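# Set the toppled nest block upright on the laser marker's worktable

## Task

Get the nest block that is lying on its side standing upright on the worktable belonging to the laser marker; it only counts if the block stays that way on its own, without the robot holding it, when the scene is ended.

## Robot and tools

Robot: two arms, left_arm and right_arm, each with six revolute joints plus a parallel gripper. The names are labels only and do not match the left or right side of a camera image.

Frame: all printed hand poses share one scene frame. The origin is on the table surface midway between the arms, +x points out across the table, +z points up, and left_arm sits toward +y. Each arm reports end_effector_position (metres) and end_effector_quat_wxyz. This point lies between the finger pads, roughly 1 cm short of the fingertips. The fingers extend along the gripper's +z axis and close along its y axis. Reported positions can be a little wrong, more so when an arm is stretched far out.

Tool execute_actions, argument actions: a list holding zero or one item. An empty list sends nothing and simply reports the current state. An action item is {"rows": [...], "steps": n} with n from 1 to 15 (15 if omitted); each control step lasts 1/30 s. rows holds 1 to 15 rows, one row used per step, and the final row is reused for any leftover steps. A wait item is {"steps": n} with n up to 300 and no rows; it sends no new command and returns after that many steps counted from the previous result. Optional pictures (boolean) controls whether camera images come back; by default they do.

Each row is exactly 14 numbers, always covering both arms even if only one should move: first left_arm's waist, shoulder, elbow, wrist pitch, wrist yaw, wrist roll, opening, then the same seven for right_arm. The six joint values are absolute target angles in radians, in the same form as the Joint positions line, not offsets. Stated ranges per arm: waist -2.880 to 2.880, shoulder 0.000 to 3.142, elbow 0.000 to 3.019, wrist pitch -1.693 to 1.571, wrist yaw -1.571 to 1.571, wrist roll -2.094 to 2.094. True ends may sit up to 0.019 rad either side of these. A target more than 0.019 rad beyond an end, and further out than that joint's last reported angle, makes the whole call refused and nothing is sent. A target past the real end is clipped there, and the result then says "joint sent to its limit" (possibly referring to an earlier action still running); absence of that line does not prove there is more room.

Opening is a scaled value in [-1, 1]: +1 fully open (pad gap 0.094 m), -1 closed. Away from the extremes, the fingers go to the point where grip_measured would equal the value written. To hold something, command a value below the current grip_measured: about 0.03 lower gives a firm hold, smaller differences a lighter one. Pad force tops out near 50 to 62 N (lower on some grippers, and weaker on very thin parts); first contact can spike harder. Each gripper's readings carry a fixed bias of up to about 1 mm.

Motion limits: per step, the target fed to each joint stays within a set lead of its measured angle (waist 0.264, shoulder 0.32, elbow 0.276, wrist pitch 0.33, wrist yaw 0.186, wrist roll 0.522 rad), and if the targets would move the hand over 70 mm from where it is, all are pulled back proportionally. Large moves therefore need several actions. Between calls the arms keep heading to the last row sent until they have all nearly stopped (a stalled arm counts as stopped) or a step is HELD; after that only a new action makes them continue. Fingers already opening or closing finish their motion.

Result lines: the state line lists each gripper pose as left_arm: … | right_arm: …. Joint positions and Joint velocities give, per arm, the six joints in column order (rad, rad/s) then the finger-pad gap (m, m/s). grip_measured is the opening on the commanded scale. "joint command not followed" means the clearance check altered or blocked some joint targets on some steps; the rest of the row still ran. HELD flags steps where all or part of your row was not delivered. MOTOR HOT appears from 85 °C; at 100 °C an OVER-TEMPERATURE FAULT drops that arm's motors and gripper until cooled, so do not hold loads longer than necessary.

Tool zoom_image: camera is "cam_high" or "cam_low" (both 504x504); region is [x0, y0, x1, y1] in pixels from the top-left corner, at most 504 by 504, and returns an enlarged view of that camera's latest image. Calibration for each camera (K, distortion, T_world_to_cam) is supplied and may be slightly off; results list changed camera numbers.

Tool finished_scene: argument scene, the integer number of the current scene. It ends the scene irreversibly, reports success, and moves on. Call it only once the block stands upright on the laser marker's worktable with no gripper touching it.

Cautions: random brief tugs may hit a held part or push loose objects. Never let anything leave the table. Keep the arms from colliding or pressing on each other. Avoid drops, slips, slams and forceful pushes; move smoothly and efficiently.

Each tool is called after ">>>" as name([rows], argument=value, ...), one row to a line, values as JSON.

## Session

>>> execute_actions(actions=[])

Scene clock: 0.00 s of 4200.00 s.
left_arm: end_effector_position=(+0.2891, +0.1861, +0.1244) grip_measured=+1.000 end_effector_quat_wxyz=(+0.139, +0.242, +0.960, -0.020) | right_arm: end_effector_position=(+0.3214, -0.2101, +0.3228) grip_measured=+1.000 end_effector_quat_wxyz=(+0.156, -0.679, +0.717, -0.020)
Joint positions: left_arm=[-0.492  1.168  0.779 -0.899  0.005  0.125  0.094] | right_arm=[-0.189  0.946  1.158 -1.53  -0.19  -1.514  0.094]
Joint velocities: left_arm=[-0.015  0.005 -0.012 -0.002 -0.081 -0.037  0.   ] | right_arm=[ 0.005 -0.005 -0.002 -0.002 -0.051 -0.022  0.   ]
Motor temperatures (°C, as the motors report them): left_arm=[25 26 24 25 24 26] | right_arm=[26 25 27 27 25 23]

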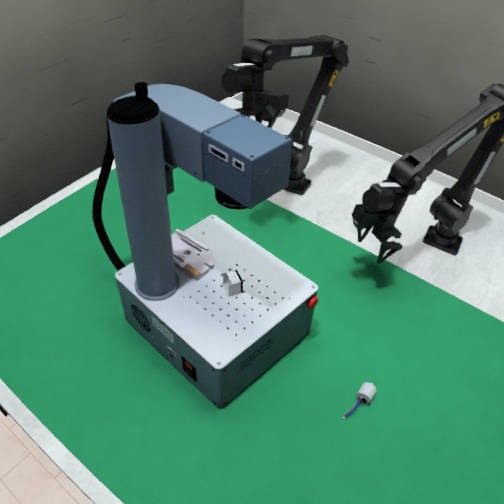

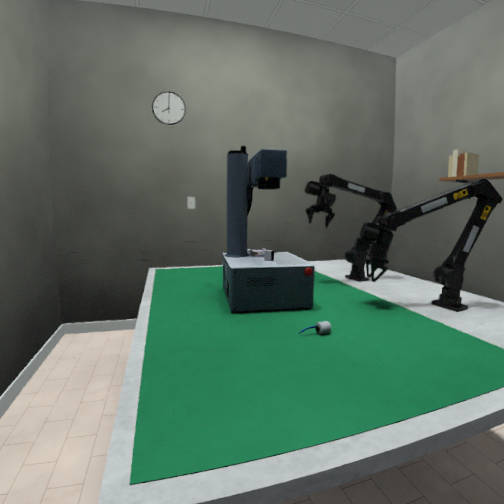

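>>> zoom_image(camera="cam_high", region=[100, 200, 340, 420])

Region (100, 200, 340, 420) of cam_high's 504x504 image, scaled by 2.100, with more detail than that image has; it fills the top 462 rows of this view, and the rest is white.

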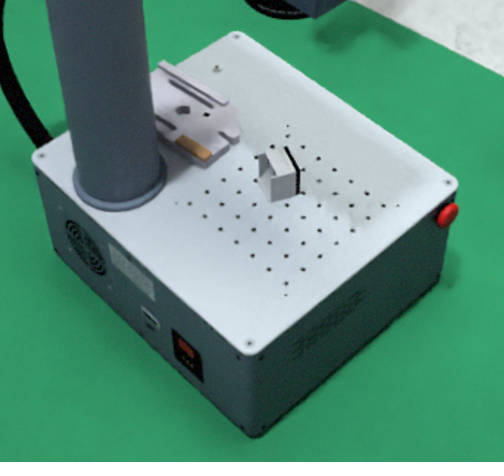

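>>> execute_actions([
  {"rows":[[-0.492,1.3,1.5,-0.9,0,0,1,-0.189,0.946,1.158,-1.53,-0.19,-1.514,1]]},
])

Scene clock: 9.93 s of 4200.00 s.
left_arm: end_effector_position=(+0.4328, +0.1308, +0.3191) grip_measured=+1.000 end_effector_quat_wxyz=(+0.322, +0.191, +0.926, -0.056) | right_arm: end_effector_position=(+0.3214, -0.2101, +0.3228) grip_measured=+1.000 end_effector_quat_wxyz=(+0.156, -0.679, +0.717, -0.020)
Joint positions: left_arm=[-0.492  1.278  1.278 -0.904  0.005  0.038  0.094] | right_arm=[-0.189  0.946  1.158 -1.53  -0.19  -1.514  0.094]
Joint velocities: left_arm=[-0.015  0.005  1.009 -0.012 -0.081 -0.007  0.   ] | right_arm=[-0.015 -0.005 -0.007 -0.002  0.022 -0.081  0.   ]
Motor temperatures (°C, as the motors report them): left_arm=[25 26 26 25 24 26] | right_arm=[26 25 29 27 25 23]
Steps of this call (steps 1 to 90: nothing new was sent; then 6.43 s passed at rest; steps 91 to 105: all 15 steps of this action). Readings (joint positions):
91: left_arm=[-0.492 1.173 0.788 -0.901 0.005 0.117] | right_arm=[-0.189 0.946 1.158 -1.530 -0.190 -1.514]
92: left_arm=[-0.492 1.187 0.810 -0.904 0.005 0.104] | right_arm=[-0.189 0.946 1.158 -1.530 -0.190 -1.514]
94: left_arm=[-0.492 1.226 0.880 -0.904 0.005 0.085] | right_arm=[-0.189 0.946 1.158 -1.530 -0.190 -1.514]
98: left_arm=[-0.492 1.273 1.031 -0.904 0.005 0.060] | right_arm=[-0.189 0.946 1.158 -1.530 -0.190 -1.514]
105: the state above

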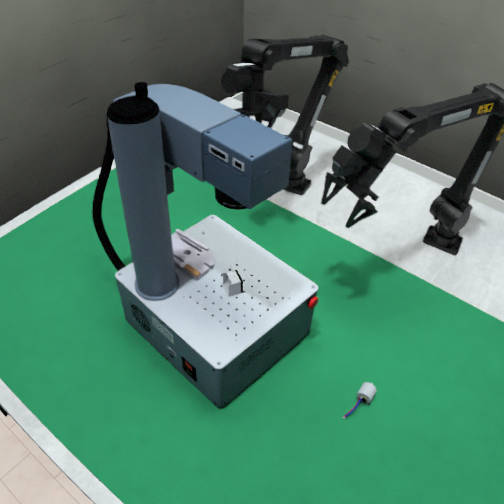

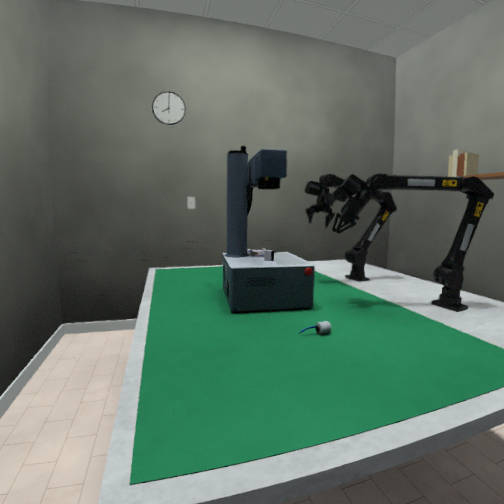

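>>> execute_actions([
  {"steps":10},
], pictures=false)

Scene clock: 13.53 s of 4200.00 s.
left_arm: end_effector_position=(+0.4599, +0.1209, +0.4331) grip_measured=+1.000 end_effector_quat_wxyz=(+0.416, +0.170, +0.890, -0.076) | right_arm: end_effector_position=(+0.3214, -0.2101, +0.3228) grip_measured=+1.000 end_effector_quat_wxyz=(+0.156, -0.679, +0.717, -0.020)
Joint positions: left_arm=[-0.492  1.279  1.486 -0.904  0.003  0.01   0.094] | right_arm=[-0.189  0.946  1.158 -1.53  -0.19  -1.514  0.094]
Joint velocities: left_arm=[-0.005  0.005 -0.007 -0.007  0.007 -0.007  0.   ] | right_arm=[-0.015 -0.015 -0.007 -0.012 -0.037  0.022  0.   ]
Motor temperatures (°C, as the motors report them): left_arm=[25 26 26 25 24 26] | right_arm=[26 25 29 27 25 23]
Steps of this call (steps 1 to 30: the robot went on to your last target; steps 31 to 90: nothing new was sent; then 0.60 s passed at rest). Readings (joint positions):
1: left_arm=[-0.492 1.278 1.313 -0.904 0.005 0.035] | right_arm=[-0.189 0.946 1.158 -1.530 -0.190 -1.514]
2: left_arm=[-0.492 1.278 1.350 -0.904 0.005 0.032] | right_arm=[-0.189 0.946 1.158 -1.530 -0.190 -1.514]
4: left_arm=[-0.492 1.278 1.420 -0.904 0.004 0.024] | right_arm=[-0.189 0.946 1.158 -1.530 -0.190 -1.514]
8: left_arm=[-0.492 1.274 1.486 -0.904 0.003 0.016] | right_arm=[-0.189 0.946 1.158 -1.530 -0.190 -1.514]
90: the state above
All arms were judged still, so your last target was given up. Only a new action makes them travel on or press farther. Fingers that are still opening or closing keep moving.

>>> execute_actions([
  {"rows":[[-0.492,1.8,1.5,-0.9,0,0,1,-0.189,0.946,1.158,-1.53,-0.19,-1.514,1]]},
], pictures=false)

>>> execute_actions([
  {"steps":15},
])

Scene clock: 19.23 s of 4200.00 s.
left_arm: end_effector_position=(+0.5323, +0.0930, +0.2111) grip_measured=+1.000 end_effector_quat_wxyz=(+0.234, +0.182, +0.954, -0.044) | right_arm: end_effector_position=(+0.3214, -0.2101, +0.3228) grip_measured=+1.000 end_effector_quat_wxyz=(+0.156, -0.679, +0.717, -0.020)
Joint positions: left_arm=[-0.492  1.676  1.489 -0.904  0.003  0.01   0.094] | right_arm=[-0.189  0.946  1.158 -1.53  -0.19  -1.514  0.094]
Joint velocities: left_arm=[-0.005  1.04   0.017 -0.012  0.007 -0.051  0.   ] | right_arm=[-0.015 -0.015 -0.002 -0.022  0.037 -0.007  0.   ]
Motor temperatures (°C, as the motors report them): left_arm=[25 26 27 25 24 26] | right_arm=[26 25 29 27 25 23]
Steps of this call (steps 1 to 90: nothing new was sent; then 2.20 s passed at rest; steps 91 to 105: all 15 steps of this action). Readings (joint positions):
91: left_arm=[-0.492 1.286 1.486 -0.904 0.003 0.010] | right_arm=[-0.189 0.946 1.158 -1.530 -0.190 -1.514]
92: left_arm=[-0.492 1.295 1.489 -0.904 0.003 0.010] | right_arm=[-0.189 0.946 1.158 -1.530 -0.190 -1.514]
94: left_arm=[-0.492 1.329 1.489 -0.904 0.003 0.010] | right_arm=[-0.189 0.946 1.158 -1.530 -0.190 -1.514]
98: left_arm=[-0.492 1.440 1.489 -0.904 0.003 0.010] | right_arm=[-0.189 0.946 1.158 -1.530 -0.190 -1.514]
105: the state above

Scene clock: 19.73 s of 4200.00 s.
left_arm: end_effector_position=(+0.5400, +0.0782, +0.1948) grip_measured=+1.000 end_effector_quat_wxyz=(+0.226, +0.193, +0.954, -0.042) | right_arm: end_effector_position=(+0.3214, -0.2101, +0.3228) grip_measured=+1.000 end_effector_quat_wxyz=(+0.156, -0.679, +0.717, -0.020)
Joint positions: left_arm=[-0.511  1.725  1.515 -0.897 -0.001  0.015  0.094] | right_arm=[-0.189  0.946  1.158 -1.53  -0.19  -1.514  0.094]
Joint velocities: left_arm=[-0.005  0.024 -0.017  0.007 -0.095 -0.007  0.   ] | right_arm=[-0.015  0.005 -0.017  0.007 -0.022 -0.037  0.   ]
Motor temperatures (°C, as the motors report them): left_arm=[25 26 27 25 24 26] | right_arm=[26 25 29 27 25 23]
Steps of this call (steps 1 to 15: the robot went on to your last target). Readings (joint positions):
1: left_arm=[-0.493 1.710 1.491 -0.905 -0.006 0.016] | right_arm=[-0.189 0.946 1.158 -1.530 -0.190 -1.514]
2: left_arm=[-0.503 1.715 1.511 -0.903 -0.004 0.015] | right_arm=[-0.189 0.946 1.158 -1.530 -0.190 -1.514]
4: left_arm=[-0.510 1.725 1.515 -0.898 -0.004 0.016] | right_arm=[-0.189 0.946 1.158 -1.530 -0.190 -1.514]
8: left_arm=[-0.511 1.725 1.515 -0.897 -0.001 0.015] | right_arm=[-0.189 0.946 1.158 -1.530 -0.190 -1.514]
15: the state above

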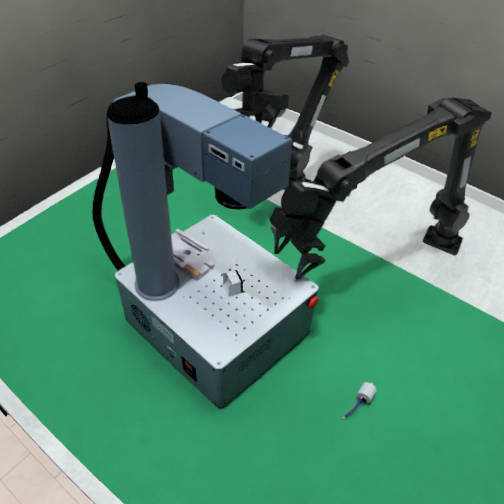

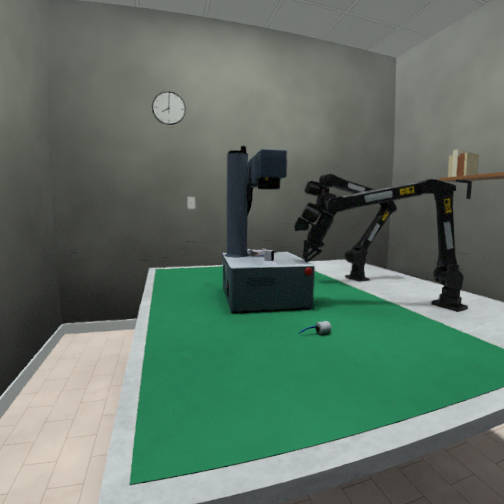

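>>> execute_actions([
  {"rows":[[-0.5,1.55,1.9,-0.9,0,0,1,-0.189,0.946,1.158,-1.53,-0.19,-1.514,1]]},
], pictures=false)

>>> execute_actions([
  {"steps":15},
])

Scene clock: 23.90 s of 4200.00 s.
left_arm: end_effector_position=(+0.5645, +0.0685, +0.3500) grip_measured=+1.000 end_effector_quat_wxyz=(+0.356, +0.185, +0.913, -0.066) | right_arm: end_effector_position=(+0.3214, -0.2101, +0.3228) grip_measured=+1.000 end_effector_quat_wxyz=(+0.156, -0.679, +0.717, -0.020)
Joint positions: left_arm=[-0.511  1.624  1.693 -0.897 -0.001  0.015  0.094] | right_arm=[-0.189  0.946  1.158 -1.53  -0.19  -1.514  0.094]
Joint velocities: left_arm=[-0.005 -0.22   0.51  -0.007 -0.037 -0.007  0.   ] | right_arm=[-0.005 -0.015  0.007 -0.017 -0.022  0.037  0.   ]
Motor temperatures (°C, as the motors report them): left_arm=[25 26 27 25 24 26] | right_arm=[26 25 30 27 25 23]
Steps of this call (steps 1 to 15: the robot went on to your last target; steps 16 to 90: nothing new was sent; then 0.67 s passed at rest; steps 91 to 105: all 15 steps of this action). Readings (joint positions):
91: left_arm=[-0.511 1.720 1.521 -0.897 -0.001 0.015] | right_arm=[-0.189 0.946 1.158 -1.530 -0.190 -1.514]
92: left_arm=[-0.511 1.719 1.524 -0.897 -0.001 0.015] | right_arm=[-0.189 0.946 1.158 -1.530 -0.190 -1.514]
94: left_arm=[-0.511 1.710 1.538 -0.897 -0.001 0.015] | right_arm=[-0.189 0.946 1.158 -1.530 -0.190 -1.514]
98: left_arm=[-0.511 1.680 1.581 -0.897 -0.001 0.015] | right_arm=[-0.189 0.946 1.158 -1.530 -0.190 -1.514]
105: the state above

Scene clock: 24.40 s of 4200.00 s.
left_arm: end_effector_position=(+0.5513, +0.0762, +0.5096) grip_measured=+1.000 end_effector_quat_wxyz=(+0.478, +0.170, +0.857, -0.089) | right_arm: end_effector_position=(+0.3214, -0.2101, +0.3228) grip_measured=+1.000 end_effector_quat_wxyz=(+0.156, -0.679, +0.717, -0.020)
Joint positions: left_arm=[-0.507  1.527  1.868 -0.897 -0.001  0.011  0.094] | right_arm=[-0.189  0.946  1.158 -1.53  -0.19  -1.514  0.094]
Joint velocities: left_arm=[-0.005 -0.024  0.002 -0.007  0.051  0.022  0.   ] | right_arm=[-0.005 -0.005 -0.012  0.012 -0.051  0.022  0.   ]
Motor temperatures (°C, as the motors report them): left_arm=[25 26 27 25 24 26] | right_arm=[26 25 30 27 25 23]
Steps of this call (steps 1 to 15: the robot went on to your last target). Readings (joint positions):
1: left_arm=[-0.511 1.617 1.711 -0.897 -0.001 0.015] | right_arm=[-0.189 0.946 1.158 -1.530 -0.190 -1.514]
2: left_arm=[-0.511 1.609 1.729 -0.897 -0.001 0.015] | right_arm=[-0.189 0.946 1.158 -1.530 -0.190 -1.514]
4: left_arm=[-0.511 1.595 1.764 -0.897 -0.001 0.015] | right_arm=[-0.189 0.946 1.158 -1.530 -0.190 -1.514]
8: left_arm=[-0.510 1.568 1.836 -0.897 -0.001 0.013] | right_arm=[-0.189 0.946 1.158 -1.530 -0.190 -1.514]
15: the state above

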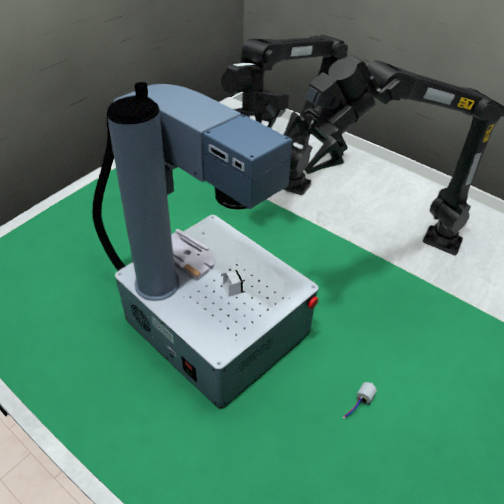

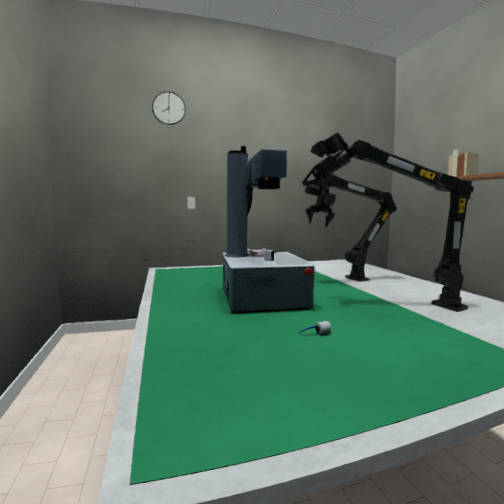

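Now lower the shoulder, pitch down more.

>>> execute_actions([
  {"rows":[[-0.55,2.0,1.9,-1.3,0,0,1,-0.189,0.946,1.158,-1.53,-0.19,-1.514,1]]},
], pictures=false)

>>> execute_actions([
  {"steps":15},
])

Scene clock: 28.27 s of 4200.00 s.
left_arm: end_effector_position=(+0.5668, +0.0581, +0.2912) grip_measured=+1.000 end_effector_quat_wxyz=(+0.222, +0.198, +0.954, -0.043) | right_arm: end_effector_position=(+0.3214, -0.2101, +0.3228) grip_measured=+1.000 end_effector_quat_wxyz=(+0.156, -0.679, +0.717, -0.020)
Joint positions: left_arm=[-0.524  1.799  1.872 -1.187 -0.001  0.01   0.094] | right_arm=[-0.189  0.946  1.158 -1.53  -0.19  -1.514  0.094]
Joint velocities: left_arm=[-0.044  0.816 -0.012 -0.462 -0.095  0.007  0.   ] | right_arm=[-0.034 -0.005  0.027 -0.007 -0.007  0.081  0.   ]
Motor temperatures (°C, as the motors report them): left_arm=[25 26 27 25 24 26] | right_arm=[26 25 30 27 25 23]
Steps of this call (steps 1 to 15: the robot went on to your last target; steps 16 to 90: nothing new was sent; then 0.37 s passed at rest; steps 91 to 105: all 15 steps of this action). Readings (joint positions):
91: left_arm=[-0.508 1.533 1.869 -0.910 -0.001 0.010] | right_arm=[-0.189 0.946 1.158 -1.530 -0.190 -1.514]
92: left_arm=[-0.508 1.537 1.872 -0.934 -0.001 0.010] | right_arm=[-0.189 0.946 1.158 -1.530 -0.190 -1.514]
94: left_arm=[-0.510 1.556 1.872 -0.987 -0.001 0.010] | right_arm=[-0.189 0.946 1.158 -1.530 -0.190 -1.514]
98: left_arm=[-0.515 1.624 1.872 -1.081 -0.001 0.010] | right_arm=[-0.189 0.946 1.158 -1.530 -0.190 -1.514]
105: the state above

Scene clock: 28.77 s of 4200.00 s.
left_arm: end_effector_position=(+0.5620, +0.0414, +0.1938) grip_measured=+1.000 end_effector_quat_wxyz=(+0.113, +0.214, +0.970, -0.022) | right_arm: end_effector_position=(+0.3214, -0.2101, +0.3228) grip_measured=+1.000 end_effector_quat_wxyz=(+0.156, -0.679, +0.717, -0.020)
Joint positions: left_arm=[-0.55   1.959  1.901 -1.282 -0.003  0.01   0.094] | right_arm=[-0.189  0.946  1.158 -1.53  -0.19  -1.514  0.094]
Joint velocities: left_arm=[-0.005  0.005 -0.012 -0.002  0.051 -0.022  0.   ] | right_arm=[ 0.005 -0.024  0.007 -0.017  0.007  0.037  0.   ]
Motor temperatures (°C, as the motors report them): left_arm=[25 26 27 25 24 26] | right_arm=[26 25 30 27 25 23]
Steps of this call (steps 1 to 15: the robot went on to your last target). Readings (joint positions):
1: left_arm=[-0.526 1.827 1.872 -1.201 -0.001 0.010] | right_arm=[-0.189 0.946 1.158 -1.530 -0.190 -1.514]
2: left_arm=[-0.527 1.855 1.872 -1.217 -0.001 0.010] | right_arm=[-0.189 0.946 1.158 -1.530 -0.190 -1.514]
4: left_arm=[-0.531 1.913 1.872 -1.249 -0.001 0.010] | right_arm=[-0.189 0.946 1.158 -1.530 -0.190 -1.514]
8: left_arm=[-0.545 1.950 1.901 -1.274 -0.003 0.011] | right_arm=[-0.189 0.946 1.158 -1.530 -0.190 -1.514]
15: the state above

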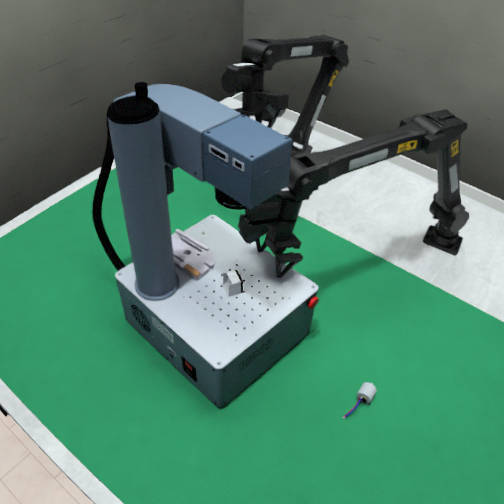

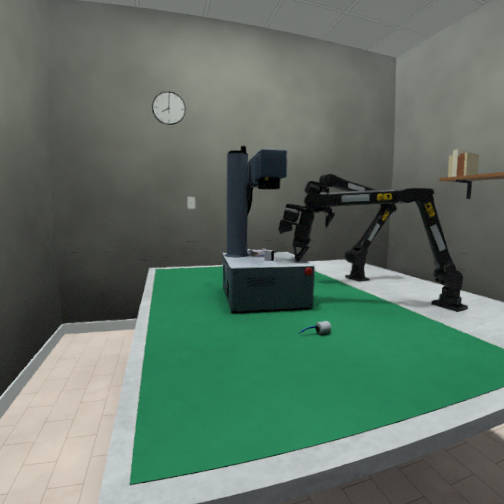

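>>> execute_actions([
  {"rows":[[-0.55,1.95,2.3,-1.3,0,0,1,-0.189,0.946,1.158,-1.53,-0.19,-1.514,1]]},
], pictures=false)

>>> execute_actions([
  {"rows":[[-0.55,2.2,2.3,-1.5,0,0,1,-0.189,0.946,1.158,-1.53,-0.19,-1.514,1]]},
], pictures=false)

>>> execute_actions([
  {"steps":15},
])

Scene clock: 40.07 s of 4200.00 s.
left_arm: end_effector_position=(+0.6152, +0.0157, +0.3385) grip_measured=+1.000 end_effector_quat_wxyz=(+0.255, +0.208, +0.943, -0.054) | right_arm: end_effector_position=(+0.3214, -0.2101, +0.3228) grip_measured=+1.000 end_effector_quat_wxyz=(+0.156, -0.679, +0.717, -0.020)
Joint positions: left_arm=[-0.552  1.971  2.231 -1.304  0.001  0.009  0.094] | right_arm=[-0.189  0.946  1.158 -1.53  -0.19  -1.514  0.094]
Joint velocities: left_arm=[ 0.005 -0.005  0.095 -0.017 -0.022  0.022  0.   ] | right_arm=[-0.005  0.005 -0.007 -0.012 -0.007 -0.007  0.   ]
Motor temperatures (°C, as the motors report them): left_arm=[25 27 27 25 24 26] | right_arm=[26 25 30 27 25 23]
Steps of this call (steps 1 to 15: the robot went on to your last target; steps 16 to 90: nothing new was sent; then 7.80 s passed at rest; steps 91 to 105: all 15 steps of this action). Readings (joint positions):
91: left_arm=[-0.550 1.959 1.912 -1.285 -0.003 0.010] | right_arm=[-0.189 0.946 1.158 -1.530 -0.190 -1.514]
92: left_arm=[-0.550 1.964 1.932 -1.287 -0.003 0.010] | right_arm=[-0.189 0.946 1.158 -1.530 -0.190 -1.514]
94: left_arm=[-0.550 1.967 1.983 -1.287 -0.003 0.010] | right_arm=[-0.189 0.946 1.158 -1.530 -0.190 -1.514]
98: left_arm=[-0.550 1.967 2.113 -1.287 -0.003 0.010] | right_arm=[-0.189 0.946 1.158 -1.530 -0.190 -1.514]
105: the state above

Scene clock: 40.57 s of 4200.00 s.
left_arm: end_effector_position=(+0.6093, +0.0162, +0.1986) grip_measured=+1.000 end_effector_quat_wxyz=(+0.091, +0.217, +0.972, -0.018) | right_arm: end_effector_position=(+0.3214, -0.2101, +0.3228) grip_measured=+1.000 end_effector_quat_wxyz=(+0.156, -0.679, +0.717, -0.020)
Joint positions: left_arm=[-0.555  2.177  2.276 -1.483 -0.002  0.01   0.094] | right_arm=[-0.189  0.946  1.158 -1.53  -0.19  -1.514  0.094]
Joint velocities: left_arm=[-0.015 -0.044  0.056  0.002 -0.051 -0.051  0.   ] | right_arm=[-0.005 -0.005 -0.002 -0.002 -0.007 -0.081  0.   ]
Motor temperatures (°C, as the motors report them): left_arm=[25 27 28 25 24 26] | right_arm=[26 25 30 27 25 23]
Steps of this call (steps 1 to 15: all 15 steps of this action). Readings (joint positions):
1: left_arm=[-0.552 1.975 2.236 -1.316 0.001 0.009] | right_arm=[-0.189 0.946 1.158 -1.530 -0.190 -1.514]
2: left_arm=[-0.552 1.980 2.246 -1.342 0.001 0.009] | right_arm=[-0.189 0.946 1.158 -1.530 -0.190 -1.514]
4: left_arm=[-0.552 1.998 2.252 -1.382 0.001 0.009] | right_arm=[-0.189 0.946 1.158 -1.530 -0.190 -1.514]
8: left_arm=[-0.552 2.061 2.252 -1.439 0.001 0.009] | right_arm=[-0.189 0.946 1.158 -1.530 -0.190 -1.514]
15: the state above

Scene clock: 41.07 s of 4200.00 s.
left_arm: end_effector_position=(+0.6093, +0.0162, +0.1986) grip_measured=+1.000 end_effector_quat_wxyz=(+0.091, +0.217, +0.972, -0.018) | right_arm: end_effector_position=(+0.3214, -0.2101, +0.3228) grip_measured=+1.000 end_effector_quat_wxyz=(+0.156, -0.679, +0.717, -0.020)
Joint positions: left_arm=[-0.555  2.177  2.276 -1.483 -0.002  0.01   0.094] | right_arm=[-0.189  0.946  1.158 -1.53  -0.19  -1.514  0.094]
Joint velocities: left_arm=[-0.015 -0.005 -0.007 -0.007  0.007  0.007  0.   ] | right_arm=[-0.015 -0.005  0.007 -0.012 -0.037  0.022  0.   ]
Motor temperatures (°C, as the motors report them): left_arm=[25 27 28 25 24 26] | right_arm=[26 25 30 27 25 23]
Steps of this call (steps 1 to 15: the robot went on to your last target). Readings (joint positions):
1: left_arm=[-0.555 2.177 2.276 -1.483 -0.002 0.010] | right_arm=[-0.189 0.946 1.158 -1.530 -0.190 -1.514]
2: left_arm=[-0.555 2.177 2.276 -1.483 -0.002 0.010] | right_arm=[-0.189 0.946 1.158 -1.530 -0.190 -1.514]
4: left_arm=[-0.555 2.177 2.276 -1.483 -0.002 0.010] | right_arm=[-0.189 0.946 1.158 -1.530 -0.190 -1.514]
8: left_arm=[-0.555 2.177 2.276 -1.483 -0.002 0.010] | right_arm=[-0.189 0.946 1.158 -1.530 -0.190 -1.514]
15: the state above
All arms were judged still, so your last target was given up. Only a new action makes them travel on or press farther. Fingers that are still opening or closing keep moving.

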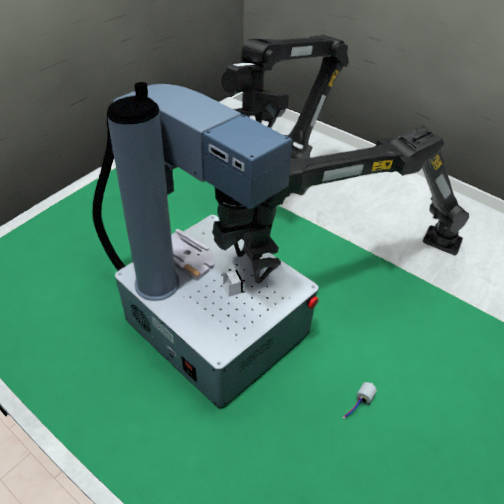

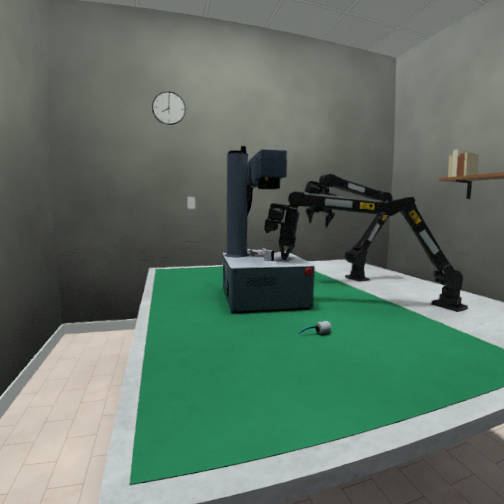

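>>> execute_actions([
  {"rows":[[-0.52,2.1,2.3,-1.2,0,0,1,-0.189,0.946,1.158,-1.53,-0.19,-1.514,1]]},
], pictures=false)

>>> execute_actions([
  {"steps":10},
])

Scene clock: 46.73 s of 4200.00 s.
left_arm: end_effector_position=(+0.6663, +0.0123, +0.2517) grip_measured=+1.000 end_effector_quat_wxyz=(+0.235, +0.198, +0.950, -0.046) | right_arm: end_effector_position=(+0.3214, -0.2101, +0.3228) grip_measured=+1.000 end_effector_quat_wxyz=(+0.156, -0.679, +0.717, -0.020)
Joint positions: left_arm=[-0.529  2.13   2.271 -1.229 -0.003  0.009  0.094] | right_arm=[-0.189  0.946  1.158 -1.53  -0.19  -1.514  0.094]
Joint velocities: left_arm=[-0.015 -0.015  0.002  0.002 -0.037 -0.051  0.   ] | right_arm=[-0.005 -0.024 -0.007  0.002 -0.007  0.007  0.   ]
Motor temperatures (°C, as the motors report them): left_arm=[25 28 28 25 24 26] | right_arm=[26 25 30 27 25 23]
Steps of this call (steps 1 to 90: nothing new was sent; then 2.17 s passed at rest; steps 91 to 105: all 15 steps of this action). Readings (joint positions):
91: left_arm=[-0.554 2.174 2.274 -1.457 -0.002 0.010] | right_arm=[-0.189 0.946 1.158 -1.530 -0.190 -1.514]
92: left_arm=[-0.553 2.173 2.274 -1.395 -0.002 0.010] | right_arm=[-0.189 0.946 1.158 -1.530 -0.190 -1.514]
94: left_arm=[-0.548 2.163 2.274 -1.293 -0.002 0.009] | right_arm=[-0.189 0.946 1.158 -1.530 -0.190 -1.514]
98: left_arm=[-0.533 2.130 2.271 -1.231 -0.003 0.009] | right_arm=[-0.189 0.946 1.158 -1.530 -0.190 -1.514]
105: the state above

Scene clock: 47.07 s of 4200.00 s.
left_arm: end_effector_position=(+0.6663, +0.0123, +0.2517) grip_measured=+1.000 end_effector_quat_wxyz=(+0.235, +0.198, +0.950, -0.046) | right_arm: end_effector_position=(+0.3214, -0.2101, +0.3228) grip_measured=+1.000 end_effector_quat_wxyz=(+0.156, -0.679, +0.717, -0.020)
Joint positions: left_arm=[-0.529  2.13   2.271 -1.229 -0.003  0.009  0.094] | right_arm=[-0.189  0.946  1.158 -1.53  -0.19  -1.514  0.094]
Joint velocities: left_arm=[-0.015  0.015 -0.012  0.002 -0.007  0.007  0.   ] | right_arm=[-0.015 -0.005 -0.012 -0.022 -0.022 -0.051  0.   ]
Motor temperatures (°C, as the motors report them): left_arm=[25 28 28 25 24 26] | right_arm=[26 25 30 27 25 23]
Steps of this call (steps 1 to 10: the robot went on to your last target). Readings (joint positions):
1: left_arm=[-0.529 2.130 2.271 -1.229 -0.003 0.009] | right_arm=[-0.189 0.946 1.158 -1.530 -0.190 -1.514]
2: left_arm=[-0.529 2.130 2.271 -1.229 -0.003 0.009] | right_arm=[-0.189 0.946 1.158 -1.530 -0.190 -1.514]
4: left_arm=[-0.529 2.130 2.271 -1.229 -0.003 0.009] | right_arm=[-0.189 0.946 1.158 -1.530 -0.190 -1.514]
8: left_arm=[-0.529 2.130 2.271 -1.229 -0.003 0.009] | right_arm=[-0.189 0.946 1.158 -1.530 -0.190 -1.514]
10: the state above

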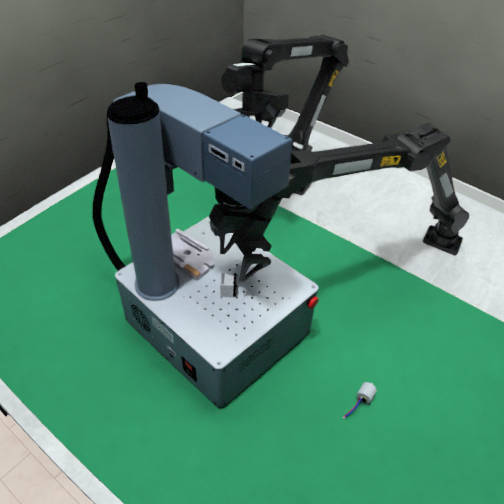

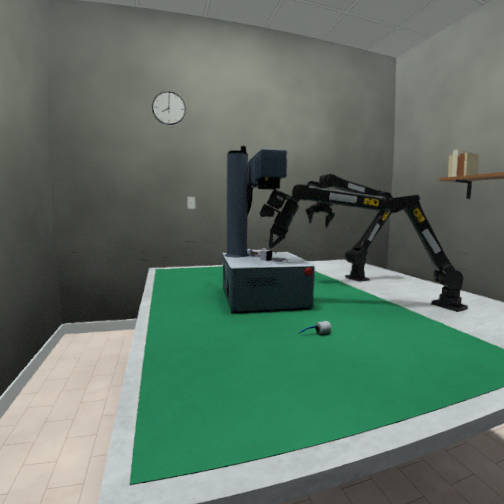

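The block was nudged. Look closer.

>>> zoom_image(camera="cam_high", region=[160, 200, 320, 340])

Region (160, 200, 320, 340) of cam_high's 504x504 image, scaled by 3.150, with more detail than that image has; it fills the top 441 rows of this view, and the rest is white.

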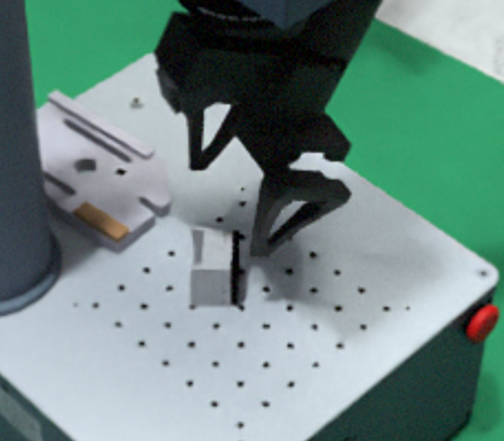

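>>> execute_actions([
  {"rows":[[-0.44,2.1,2.3,-1.2,0,0,1,-0.189,0.946,1.158,-1.53,-0.19,-1.514,1]]},
])

Scene clock: 52.13 s of 4200.00 s.
left_arm: end_effector_position=(+0.6929, +0.0843, +0.2517) grip_measured=+1.000 end_effector_quat_wxyz=(+0.237, +0.151, +0.959, -0.035) | right_arm: end_effector_position=(+0.3214, -0.2101, +0.3228) grip_measured=+1.000 end_effector_quat_wxyz=(+0.156, -0.679, +0.717, -0.020)
Joint positions: left_arm=[-0.429  2.13   2.271 -1.229 -0.     0.009  0.094] | right_arm=[-0.189  0.946  1.158 -1.53  -0.19  -1.514  0.094]
Joint velocities: left_arm=[-0.005 -0.005 -0.022 -0.007  0.081  0.051  0.   ] | right_arm=[-0.015  0.015  0.002 -0.007 -0.007 -0.037  0.   ]
Motor temperatures (°C, as the motors report them): left_arm=[25 28 28 25 24 26] | right_arm=[26 25 30 27 25 23]
Steps of this call (steps 1 to 15: the robot went on to your last target; steps 16 to 90: nothing new was sent; then 1.57 s passed at rest; steps 91 to 105: all 15 steps of this action). Readings (joint positions):
91: left_arm=[-0.525 2.130 2.271 -1.229 -0.001 0.009] | right_arm=[-0.189 0.946 1.158 -1.530 -0.190 -1.514]
92: left_arm=[-0.523 2.130 2.271 -1.229 -0.000 0.009] | right_arm=[-0.189 0.946 1.158 -1.530 -0.190 -1.514]
94: left_arm=[-0.506 2.130 2.271 -1.229 -0.000 0.009] | right_arm=[-0.189 0.946 1.158 -1.530 -0.190 -1.514]
98: left_arm=[-0.460 2.130 2.271 -1.229 -0.000 0.009] | right_arm=[-0.189 0.946 1.158 -1.530 -0.190 -1.514]
105: the state above

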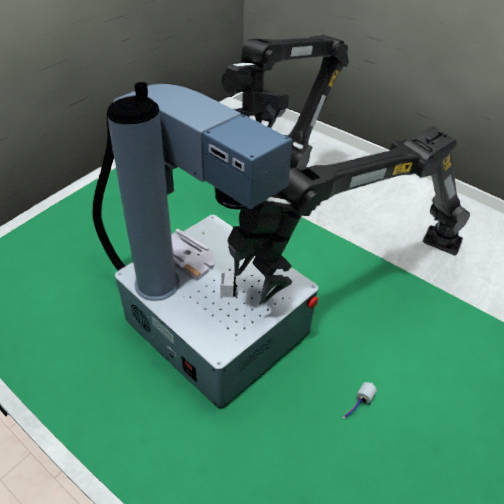

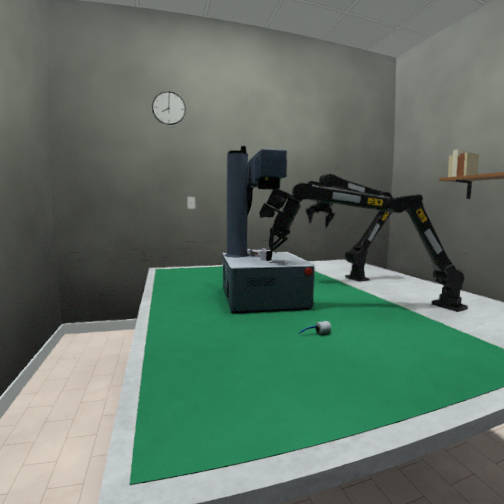

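>>> zoom_image(camera="cam_high", region=[160, 200, 320, 340])

Region (160, 200, 320, 340) of cam_high's 504x504 image, scaled by 3.150, with more detail than that image has; it fills the top 441 rows of this view, and the rest is white.

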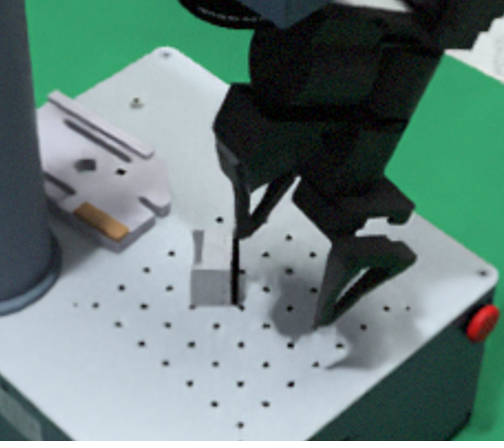

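>>> execute_actions([
  {"rows":[[-0.55,2.1,2.3,-1.2,0,0,1,-0.189,0.946,1.158,-1.53,-0.19,-1.514,1]]},
], pictures=false)

>>> execute_actions([
  {"rows":[[-0.55,2.2,2.3,-1.25,0,0,1,-0.189,0.946,1.158,-1.53,-0.19,-1.514,1]]},
])

Scene clock: 60.57 s of 4200.00 s.
left_arm: end_effector_position=(+0.6515, -0.0212, +0.2593) grip_measured=+1.000 end_effector_quat_wxyz=(+0.241, +0.220, +0.944, -0.054) | right_arm: end_effector_position=(+0.3214, -0.2101, +0.3228) grip_measured=+1.000 end_effector_quat_wxyz=(+0.156, -0.679, +0.717, -0.020)
Joint positions: left_arm=[-0.576  2.121  2.271 -1.222 -0.001  0.009  0.094] | right_arm=[-0.189  0.946  1.158 -1.53  -0.19  -1.514  0.094]
Joint velocities: left_arm=[-0.024 -0.093  0.007  0.012  0.022 -0.051  0.   ] | right_arm=[-0.005 -0.015 -0.017 -0.032 -0.007  0.037  0.   ]
Motor temperatures (°C, as the motors report them): left_arm=[25 29 29 25 24 26] | right_arm=[26 25 30 27 25 23]
Steps of this call (steps 1 to 15: the robot went on to your last target; steps 16 to 90: nothing new was sent; then 4.93 s passed at rest; steps 91 to 105: all 15 steps of this action). Readings (joint positions):
91: left_arm=[-0.433 2.130 2.271 -1.229 -0.000 0.009] | right_arm=[-0.189 0.946 1.158 -1.530 -0.190 -1.514]
92: left_arm=[-0.436 2.130 2.271 -1.229 -0.001 0.009] | right_arm=[-0.189 0.946 1.158 -1.530 -0.190 -1.514]
94: left_arm=[-0.454 2.130 2.271 -1.229 -0.001 0.009] | right_arm=[-0.189 0.946 1.158 -1.530 -0.190 -1.514]
98: left_arm=[-0.512 2.130 2.271 -1.229 -0.001 0.009] | right_arm=[-0.189 0.946 1.158 -1.530 -0.190 -1.514]
105: the state above

Scene clock: 61.07 s of 4200.00 s.
left_arm: end_effector_position=(+0.6621, -0.0060, +0.2314) grip_measured=+1.000 end_effector_quat_wxyz=(+0.221, +0.210, +0.951, -0.046) | right_arm: end_effector_position=(+0.3214, -0.2101, +0.3228) grip_measured=+1.000 end_effector_quat_wxyz=(+0.156, -0.679, +0.717, -0.020)
Joint positions: left_arm=[-0.553  2.16   2.276 -1.232 -0.002  0.009  0.094] | right_arm=[-0.189  0.946  1.158 -1.53  -0.19  -1.514  0.094]
Joint velocities: left_arm=[ 0.005  0.015  0.002  0.002  0.007 -0.037  0.   ] | right_arm=[-0.015  0.005 -0.012 -0.002  0.037 -0.066  0.   ]
Motor temperatures (°C, as the motors report them): left_arm=[25 29 29 25 24 26] | right_arm=[26 25 30 27 25 23]
Steps of this call (steps 1 to 15: all 15 steps of this action). Readings (joint positions):
1: left_arm=[-0.576 2.121 2.271 -1.224 -0.001 0.009] | right_arm=[-0.189 0.946 1.158 -1.530 -0.190 -1.514]
2: left_arm=[-0.575 2.121 2.273 -1.225 -0.001 0.009] | right_arm=[-0.189 0.946 1.158 -1.530 -0.190 -1.514]
4: left_arm=[-0.570 2.126 2.273 -1.228 -0.001 0.009] | right_arm=[-0.189 0.946 1.158 -1.530 -0.190 -1.514]
8: left_arm=[-0.557 2.150 2.273 -1.231 -0.001 0.009] | right_arm=[-0.189 0.946 1.158 -1.530 -0.190 -1.514]
15: the state above

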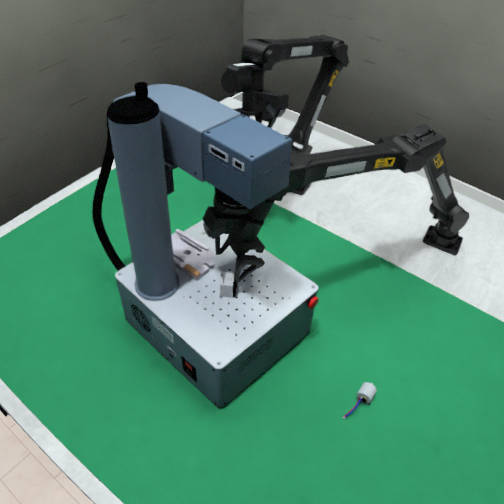

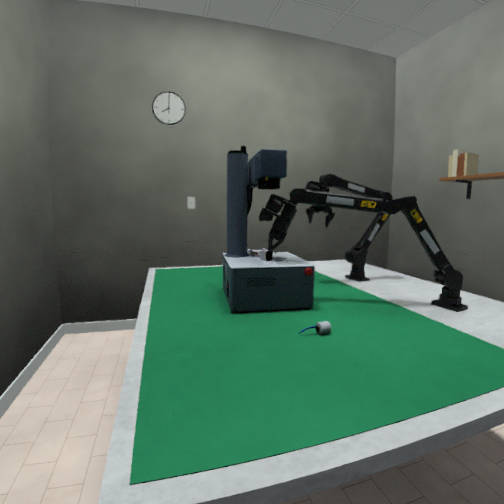

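>>> execute_actions([
  {"rows":[[-0.55,2.08,2.3,-1.2,0,0,1,-0.189,0.946,1.158,-1.53,-0.19,-1.514,1],[-0.55,2.08,2.3,-1.2,0,0,1,-0.189,0.946,1.158,-1.53,-0.19,-1.514,1],[-0.55,2.08,2.3,-1.2,0,0,1,-0.189,0.946,1.158,-1.53,-0.19,-1.514,1],[-0.55,2.08,2.3,-1.2,0,0,1,-0.189,0.946,1.158,-1.53,-0.19,-1.514,1],[-0.55,2.08,2.3,-1.2,0,0,1,-0.189,0.946,1.158,-1.53,-0.19,-1.514,1],[-0.55,2.08,2.3,-1.2,0,0,1,-0.189,0.946,1.158,-1.53,-0.19,-1.514,1],[-0.55,2.08,2.3,-1.2,0,0,1,-0.189,0.946,1.158,-1.53,-0.19,-1.514,1],[-0.49,2.08,2.3,-1.2,0,0,1,-0.189,0.946,1.158,-1.53,-0.19,-1.514,1]]},
], pictures=false)

>>> execute_actions([
  {"rows":[[-0.49,2.08,2.3,-1.2,0,0,1,-0.189,0.946,1.158,-1.53,-0.19,-1.514,1]],"steps":8},
], pictures=false)

>>> execute_actions([
  {"rows":[[-0.49,2.2,2.3,-1.25,0,0,1,-0.189,0.946,1.158,-1.53,-0.19,-1.514,1]]},
])

Scene clock: 67.60 s of 4200.00 s.
left_arm: end_effector_position=(+0.6556, -0.0072, +0.2746) grip_measured=+1.000 end_effector_quat_wxyz=(+0.251, +0.211, +0.943, -0.054) | right_arm: end_effector_position=(+0.3214, -0.2101, +0.3228) grip_measured=+1.000 end_effector_quat_wxyz=(+0.156, -0.679, +0.717, -0.020)
Joint positions: left_arm=[-0.557  2.102  2.275 -1.223 -0.     0.008  0.094] | right_arm=[-0.189  0.946  1.158 -1.53  -0.19  -1.514  0.094]
Joint velocities: left_arm=[-0.015 -0.015 -0.002 -0.017 -0.007 -0.066  0.   ] | right_arm=[-0.005  0.015  0.007 -0.002  0.022  0.007  0.   ]
Motor temperatures (°C, as the motors report them): left_arm=[25 29 29 25 24 26] | right_arm=[26 25 30 27 25 23]
Steps of this call (steps 1 to 15: the robot went on to your last target; steps 16 to 90: nothing new was sent; then 3.03 s passed at rest; steps 91 to 105: all 15 steps of this action). Readings (joint positions):
91: left_arm=[-0.553 2.155 2.276 -1.229 -0.002 0.009] | right_arm=[-0.189 0.946 1.158 -1.530 -0.190 -1.514]
92: left_arm=[-0.553 2.152 2.276 -1.229 -0.002 0.009] | right_arm=[-0.189 0.946 1.158 -1.530 -0.190 -1.514]
94: left_arm=[-0.553 2.137 2.276 -1.225 -0.002 0.009] | right_arm=[-0.189 0.946 1.158 -1.530 -0.190 -1.514]
98: left_arm=[-0.557 2.106 2.275 -1.224 -0.001 0.008] | right_arm=[-0.189 0.946 1.158 -1.530 -0.190 -1.514]
105: the state above

Scene clock: 67.87 s of 4200.00 s.
left_arm: end_effector_position=(+0.6556, -0.0072, +0.2746) grip_measured=+1.000 end_effector_quat_wxyz=(+0.251, +0.211, +0.943, -0.054) | right_arm: end_effector_position=(+0.3214, -0.2101, +0.3228) grip_measured=+1.000 end_effector_quat_wxyz=(+0.156, -0.679, +0.717, -0.020)
Joint positions: left_arm=[-0.557  2.102  2.275 -1.223 -0.     0.008  0.094] | right_arm=[-0.189  0.946  1.158 -1.53  -0.19  -1.514  0.094]
Joint velocities: left_arm=[-0.005  0.015 -0.002 -0.002 -0.007  0.037  0.   ] | right_arm=[-0.005 -0.015 -0.007 -0.002  0.007  0.022  0.   ]
Motor temperatures (°C, as the motors report them): left_arm=[25 29 29 25 24 26] | right_arm=[26 25 30 27 25 23]
Steps of this call (steps 1 to 8: all 8 steps of this action). Readings (joint positions):
1: left_arm=[-0.557 2.102 2.275 -1.223 -0.000 0.008] | right_arm=[-0.189 0.946 1.158 -1.530 -0.190 -1.514]
2: left_arm=[-0.557 2.102 2.275 -1.223 -0.000 0.008] | right_arm=[-0.189 0.946 1.158 -1.530 -0.190 -1.514]
4: left_arm=[-0.557 2.102 2.275 -1.223 -0.000 0.008] | right_arm=[-0.189 0.946 1.158 -1.530 -0.190 -1.514]
8: the state above

Scene clock: 68.37 s of 4200.00 s.
left_arm: end_effector_position=(+0.6821, +0.0396, +0.2211) grip_measured=+1.000 end_effector_quat_wxyz=(+0.215, +0.179, +0.959, -0.038) | right_arm: end_effector_position=(+0.3214, -0.2101, +0.3228) grip_measured=+1.000 end_effector_quat_wxyz=(+0.156, -0.679, +0.717, -0.020)
Joint positions: left_arm=[-0.488  2.172  2.276 -1.233 -0.001  0.007  0.094] | right_arm=[-0.189  0.946  1.158 -1.53  -0.19  -1.514  0.094]
Joint velocities: left_arm=[ 0.19   0.024  0.002 -0.012 -0.037  0.051  0.   ] | right_arm=[ 0.015 -0.015 -0.002 -0.017  0.037  0.022  0.   ]
Motor temperatures (°C, as the motors report them): left_arm=[25 29 29 25 24 26] | right_arm=[26 25 30 27 25 23]
Steps of this call (steps 1 to 15: all 15 steps of this action). Readings (joint positions):
1: left_arm=[-0.557 2.107 2.275 -1.226 -0.000 0.008] | right_arm=[-0.189 0.946 1.158 -1.530 -0.190 -1.514]
2: left_arm=[-0.557 2.110 2.276 -1.227 0.000 0.008] | right_arm=[-0.189 0.946 1.158 -1.530 -0.190 -1.514]
4: left_arm=[-0.547 2.122 2.276 -1.229 -0.004 0.007] | right_arm=[-0.189 0.946 1.158 -1.530 -0.190 -1.514]
8: left_arm=[-0.542 2.143 2.276 -1.231 -0.001 0.007] | right_arm=[-0.189 0.946 1.158 -1.530 -0.190 -1.514]
15: the state above

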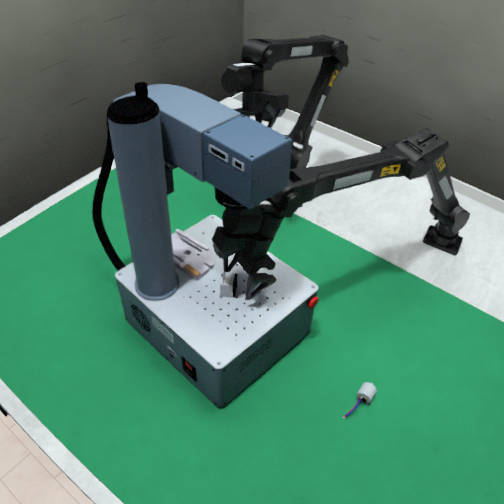

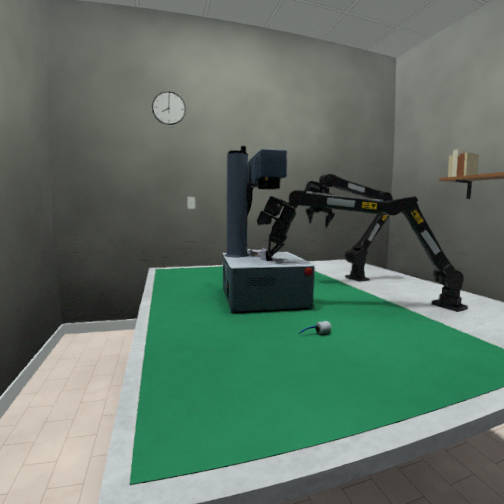

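>>> zoom_image(camera="cam_high", region=[160, 200, 320, 340])

Region (160, 200, 320, 340) of cam_high's 504x504 image, scaled by 3.150, with more detail than that image has; it fills the top 441 rows of this view, and the rest is white.

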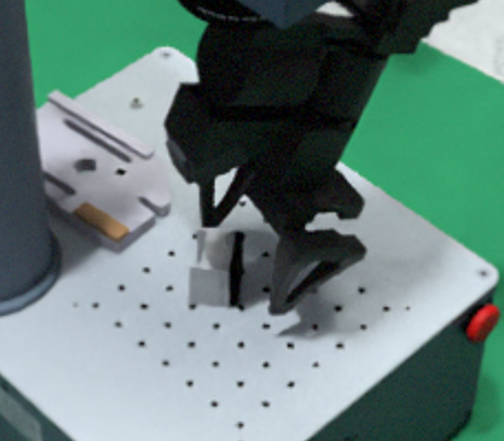

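>>> execute_actions([
  {"rows":[[-0.49,2.1,2.3,-1.2,0,0,1,-0.189,0.946,1.158,-1.53,-0.19,-1.514,1]],"steps":10},
], pictures=false)

>>> execute_actions([
  {"rows":[[-0.5,2.1,2.36,-1.2,0,0,1,-0.189,0.946,1.158,-1.53,-0.19,-1.514,1]],"steps":10},
], pictures=false)

>>> execute_actions([
  {"rows":[[-0.5,2.3,2.36,-1.3,0,0,1,-0.189,0.946,1.158,-1.53,-0.19,-1.514,1]]},
])

Scene clock: 76.87 s of 4200.00 s.
left_arm: end_effector_position=(+0.6805, +0.0431, +0.2521) grip_measured=+1.000 end_effector_quat_wxyz=(+0.238, +0.176, +0.954, -0.042) | right_arm: end_effector_position=(+0.3214, -0.2101, +0.3228) grip_measured=+1.000 end_effector_quat_wxyz=(+0.156, -0.679, +0.717, -0.020)
Joint positions: left_arm=[-0.485  2.132  2.274 -1.224 -0.001  0.007  0.094] | right_arm=[-0.189  0.946  1.158 -1.53  -0.19  -1.514  0.094]
Joint velocities: left_arm=[-0.005  0.005 -0.007 -0.002  0.095 -0.007  0.   ] | right_arm=[-0.005  0.005 -0.017 -0.002  0.007 -0.051  0.   ]
Motor temperatures (°C, as the motors report them): left_arm=[25 29 29 25 24 26] | right_arm=[26 25 30 27 25 23]
Steps of this call (steps 1 to 15: the robot went on to your last target; steps 16 to 90: nothing new was sent; then 5.17 s passed at rest; steps 91 to 100: all 10 steps of this action). Readings (joint positions):
91: left_arm=[-0.485 2.169 2.276 -1.231 -0.001 0.007] | right_arm=[-0.189 0.946 1.158 -1.530 -0.190 -1.514]
92: left_arm=[-0.485 2.168 2.276 -1.230 -0.001 0.007] | right_arm=[-0.189 0.946 1.158 -1.530 -0.190 -1.514]
94: left_arm=[-0.485 2.155 2.276 -1.225 -0.001 0.007] | right_arm=[-0.189 0.946 1.158 -1.530 -0.190 -1.514]
98: left_arm=[-0.485 2.132 2.274 -1.224 -0.001 0.007] | right_arm=[-0.189 0.946 1.158 -1.530 -0.190 -1.514]
100: the state above

Scene clock: 77.20 s of 4200.00 s.
left_arm: end_effector_position=(+0.6804, +0.0428, +0.2521) grip_measured=+1.000 end_effector_quat_wxyz=(+0.238, +0.177, +0.954, -0.042) | right_arm: end_effector_position=(+0.3214, -0.2101, +0.3228) grip_measured=+1.000 end_effector_quat_wxyz=(+0.156, -0.679, +0.717, -0.020)
Joint positions: left_arm=[-0.485  2.132  2.274 -1.224 -0.001  0.007  0.094] | right_arm=[-0.189  0.946  1.158 -1.53  -0.19  -1.514  0.094]
Joint velocities: left_arm=[-0.005 -0.005  0.007 -0.012 -0.037 -0.095  0.   ] | right_arm=[ 0.005 -0.005  0.002 -0.017 -0.007  0.022  0.   ]
Motor temperatures (°C, as the motors report them): left_arm=[25 30 30 25 24 26] | right_arm=[26 25 30 27 25 23]
Steps of this call (steps 1 to 10: all 10 steps of this action). Readings (joint positions):
1: left_arm=[-0.485 2.132 2.274 -1.224 -0.001 0.007] | right_arm=[-0.189 0.946 1.158 -1.530 -0.190 -1.514]
2: left_arm=[-0.485 2.132 2.274 -1.224 -0.001 0.007] | right_arm=[-0.189 0.946 1.158 -1.530 -0.190 -1.514]
4: left_arm=[-0.485 2.132 2.274 -1.224 -0.001 0.007] | right_arm=[-0.189 0.946 1.158 -1.530 -0.190 -1.514]
8: left_arm=[-0.485 2.132 2.274 -1.224 -0.001 0.007] | right_arm=[-0.189 0.946 1.158 -1.530 -0.190 -1.514]
10: the state above

Scene clock: 77.70 s of 4200.00 s.
left_arm: end_effector_position=(+0.6850, +0.0272, +0.1954) grip_measured=+1.000 end_effector_quat_wxyz=(+0.191, +0.188, +0.963, -0.034) | right_arm: end_effector_position=(+0.3214, -0.2101, +0.3228) grip_measured=+1.000 end_effector_quat_wxyz=(+0.156, -0.679, +0.717, -0.020)
Joint positions: left_arm=[-0.502  2.243  2.344 -1.282 -0.003  0.009  0.094] | right_arm=[-0.189  0.946  1.158 -1.53  -0.19  -1.514  0.094]
Joint velocities: left_arm=[-0.024 -0.005 -0.002 -0.017  0.051  0.022  0.   ] | right_arm=[ 0.005  0.015  0.002  0.022  0.007 -0.037  0.   ]
Motor temperatures (°C, as the motors report them): left_arm=[25 30 30 25 24 26] | right_arm=[26 25 30 27 25 23]
Steps of this call (steps 1 to 15: all 15 steps of this action). Readings (joint positions):
1: left_arm=[-0.485 2.140 2.277 -1.232 -0.001 0.007] | right_arm=[-0.189 0.946 1.158 -1.530 -0.190 -1.514]
2: left_arm=[-0.486 2.151 2.295 -1.246 -0.001 0.007] | right_arm=[-0.189 0.946 1.158 -1.530 -0.190 -1.514]
4: left_arm=[-0.487 2.178 2.318 -1.260 -0.001 0.007] | right_arm=[-0.189 0.946 1.158 -1.530 -0.190 -1.514]
8: left_arm=[-0.491 2.236 2.330 -1.279 -0.005 0.009] | right_arm=[-0.189 0.946 1.158 -1.530 -0.190 -1.514]
15: the state above

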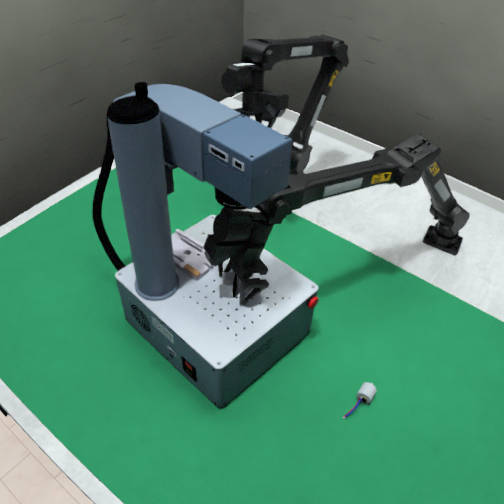

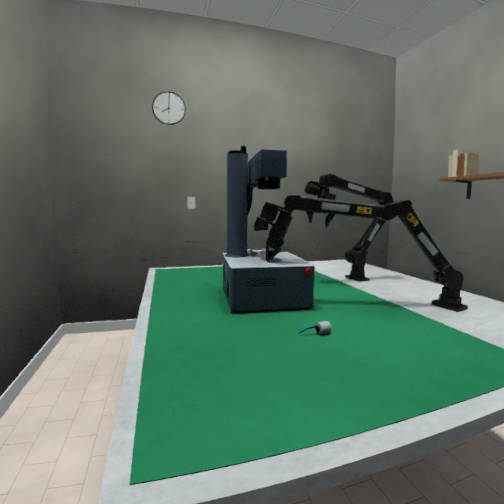

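Down at the table. Close.

>>> execute_actions([
  {"rows":[[-0.5,2.243,2.344,-1.28,0,0,-1,-0.189,0.946,1.158,-1.53,-0.19,-1.514,1]]},
])

Scene clock: 82.10 s of 4200.00 s.
left_arm: end_effector_position=(+0.6851, +0.0276, +0.1966) grip_measured=-0.148 end_effector_quat_wxyz=(+0.191, +0.187, +0.963, -0.034) | right_arm: end_effector_position=(+0.3214, -0.2101, +0.3228) grip_measured=+1.000 end_effector_quat_wxyz=(+0.156, -0.679, +0.717, -0.020)
Joint positions: left_arm=[-0.502  2.242  2.344 -1.282 -0.002  0.009  0.04 ] | right_arm=[-0.189  0.946  1.158 -1.53  -0.19  -1.514  0.094]
Joint velocities: left_arm=[-0.005 -0.005  0.002  0.002 -0.022 -0.081  0.   ] | right_arm=[ 0.005 -0.034 -0.002  0.012 -0.066  0.007  0.   ]
Motor temperatures (°C, as the motors report them): left_arm=[25 29 29 25 24 26] | right_arm=[26 25 30 27 25 23]
Steps of this call (steps 1 to 15: the robot went on to your last target; steps 16 to 90: nothing new was sent; then 0.90 s passed at rest; steps 91 to 105: all 15 steps of this action). Readings (joint positions):
91: left_arm=[-0.502 2.242 2.344 -1.282 -0.004 0.009] | right_arm=[-0.189 0.946 1.158 -1.530 -0.190 -1.514]
92: left_arm=[-0.502 2.242 2.344 -1.282 -0.004 0.009] | right_arm=[-0.189 0.946 1.158 -1.530 -0.190 -1.514]
94: left_arm=[-0.502 2.242 2.344 -1.282 -0.003 0.009] | right_arm=[-0.189 0.946 1.158 -1.530 -0.190 -1.514]
98: left_arm=[-0.502 2.242 2.344 -1.282 -0.002 0.009] | right_arm=[-0.189 0.946 1.158 -1.530 -0.190 -1.514]
105: the state above

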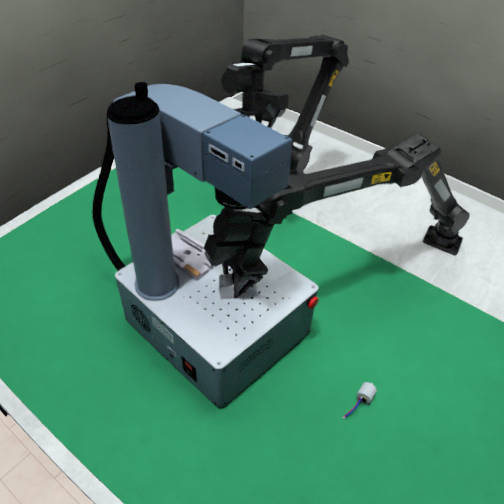

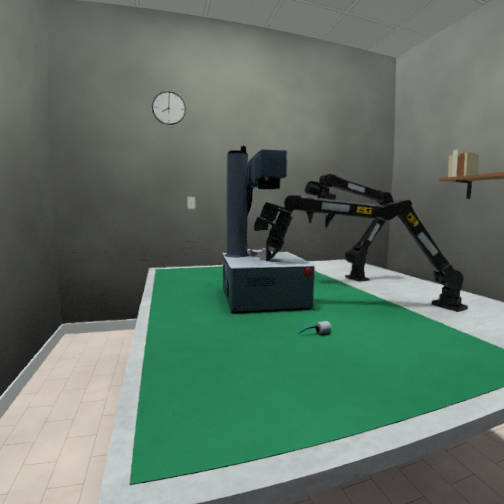

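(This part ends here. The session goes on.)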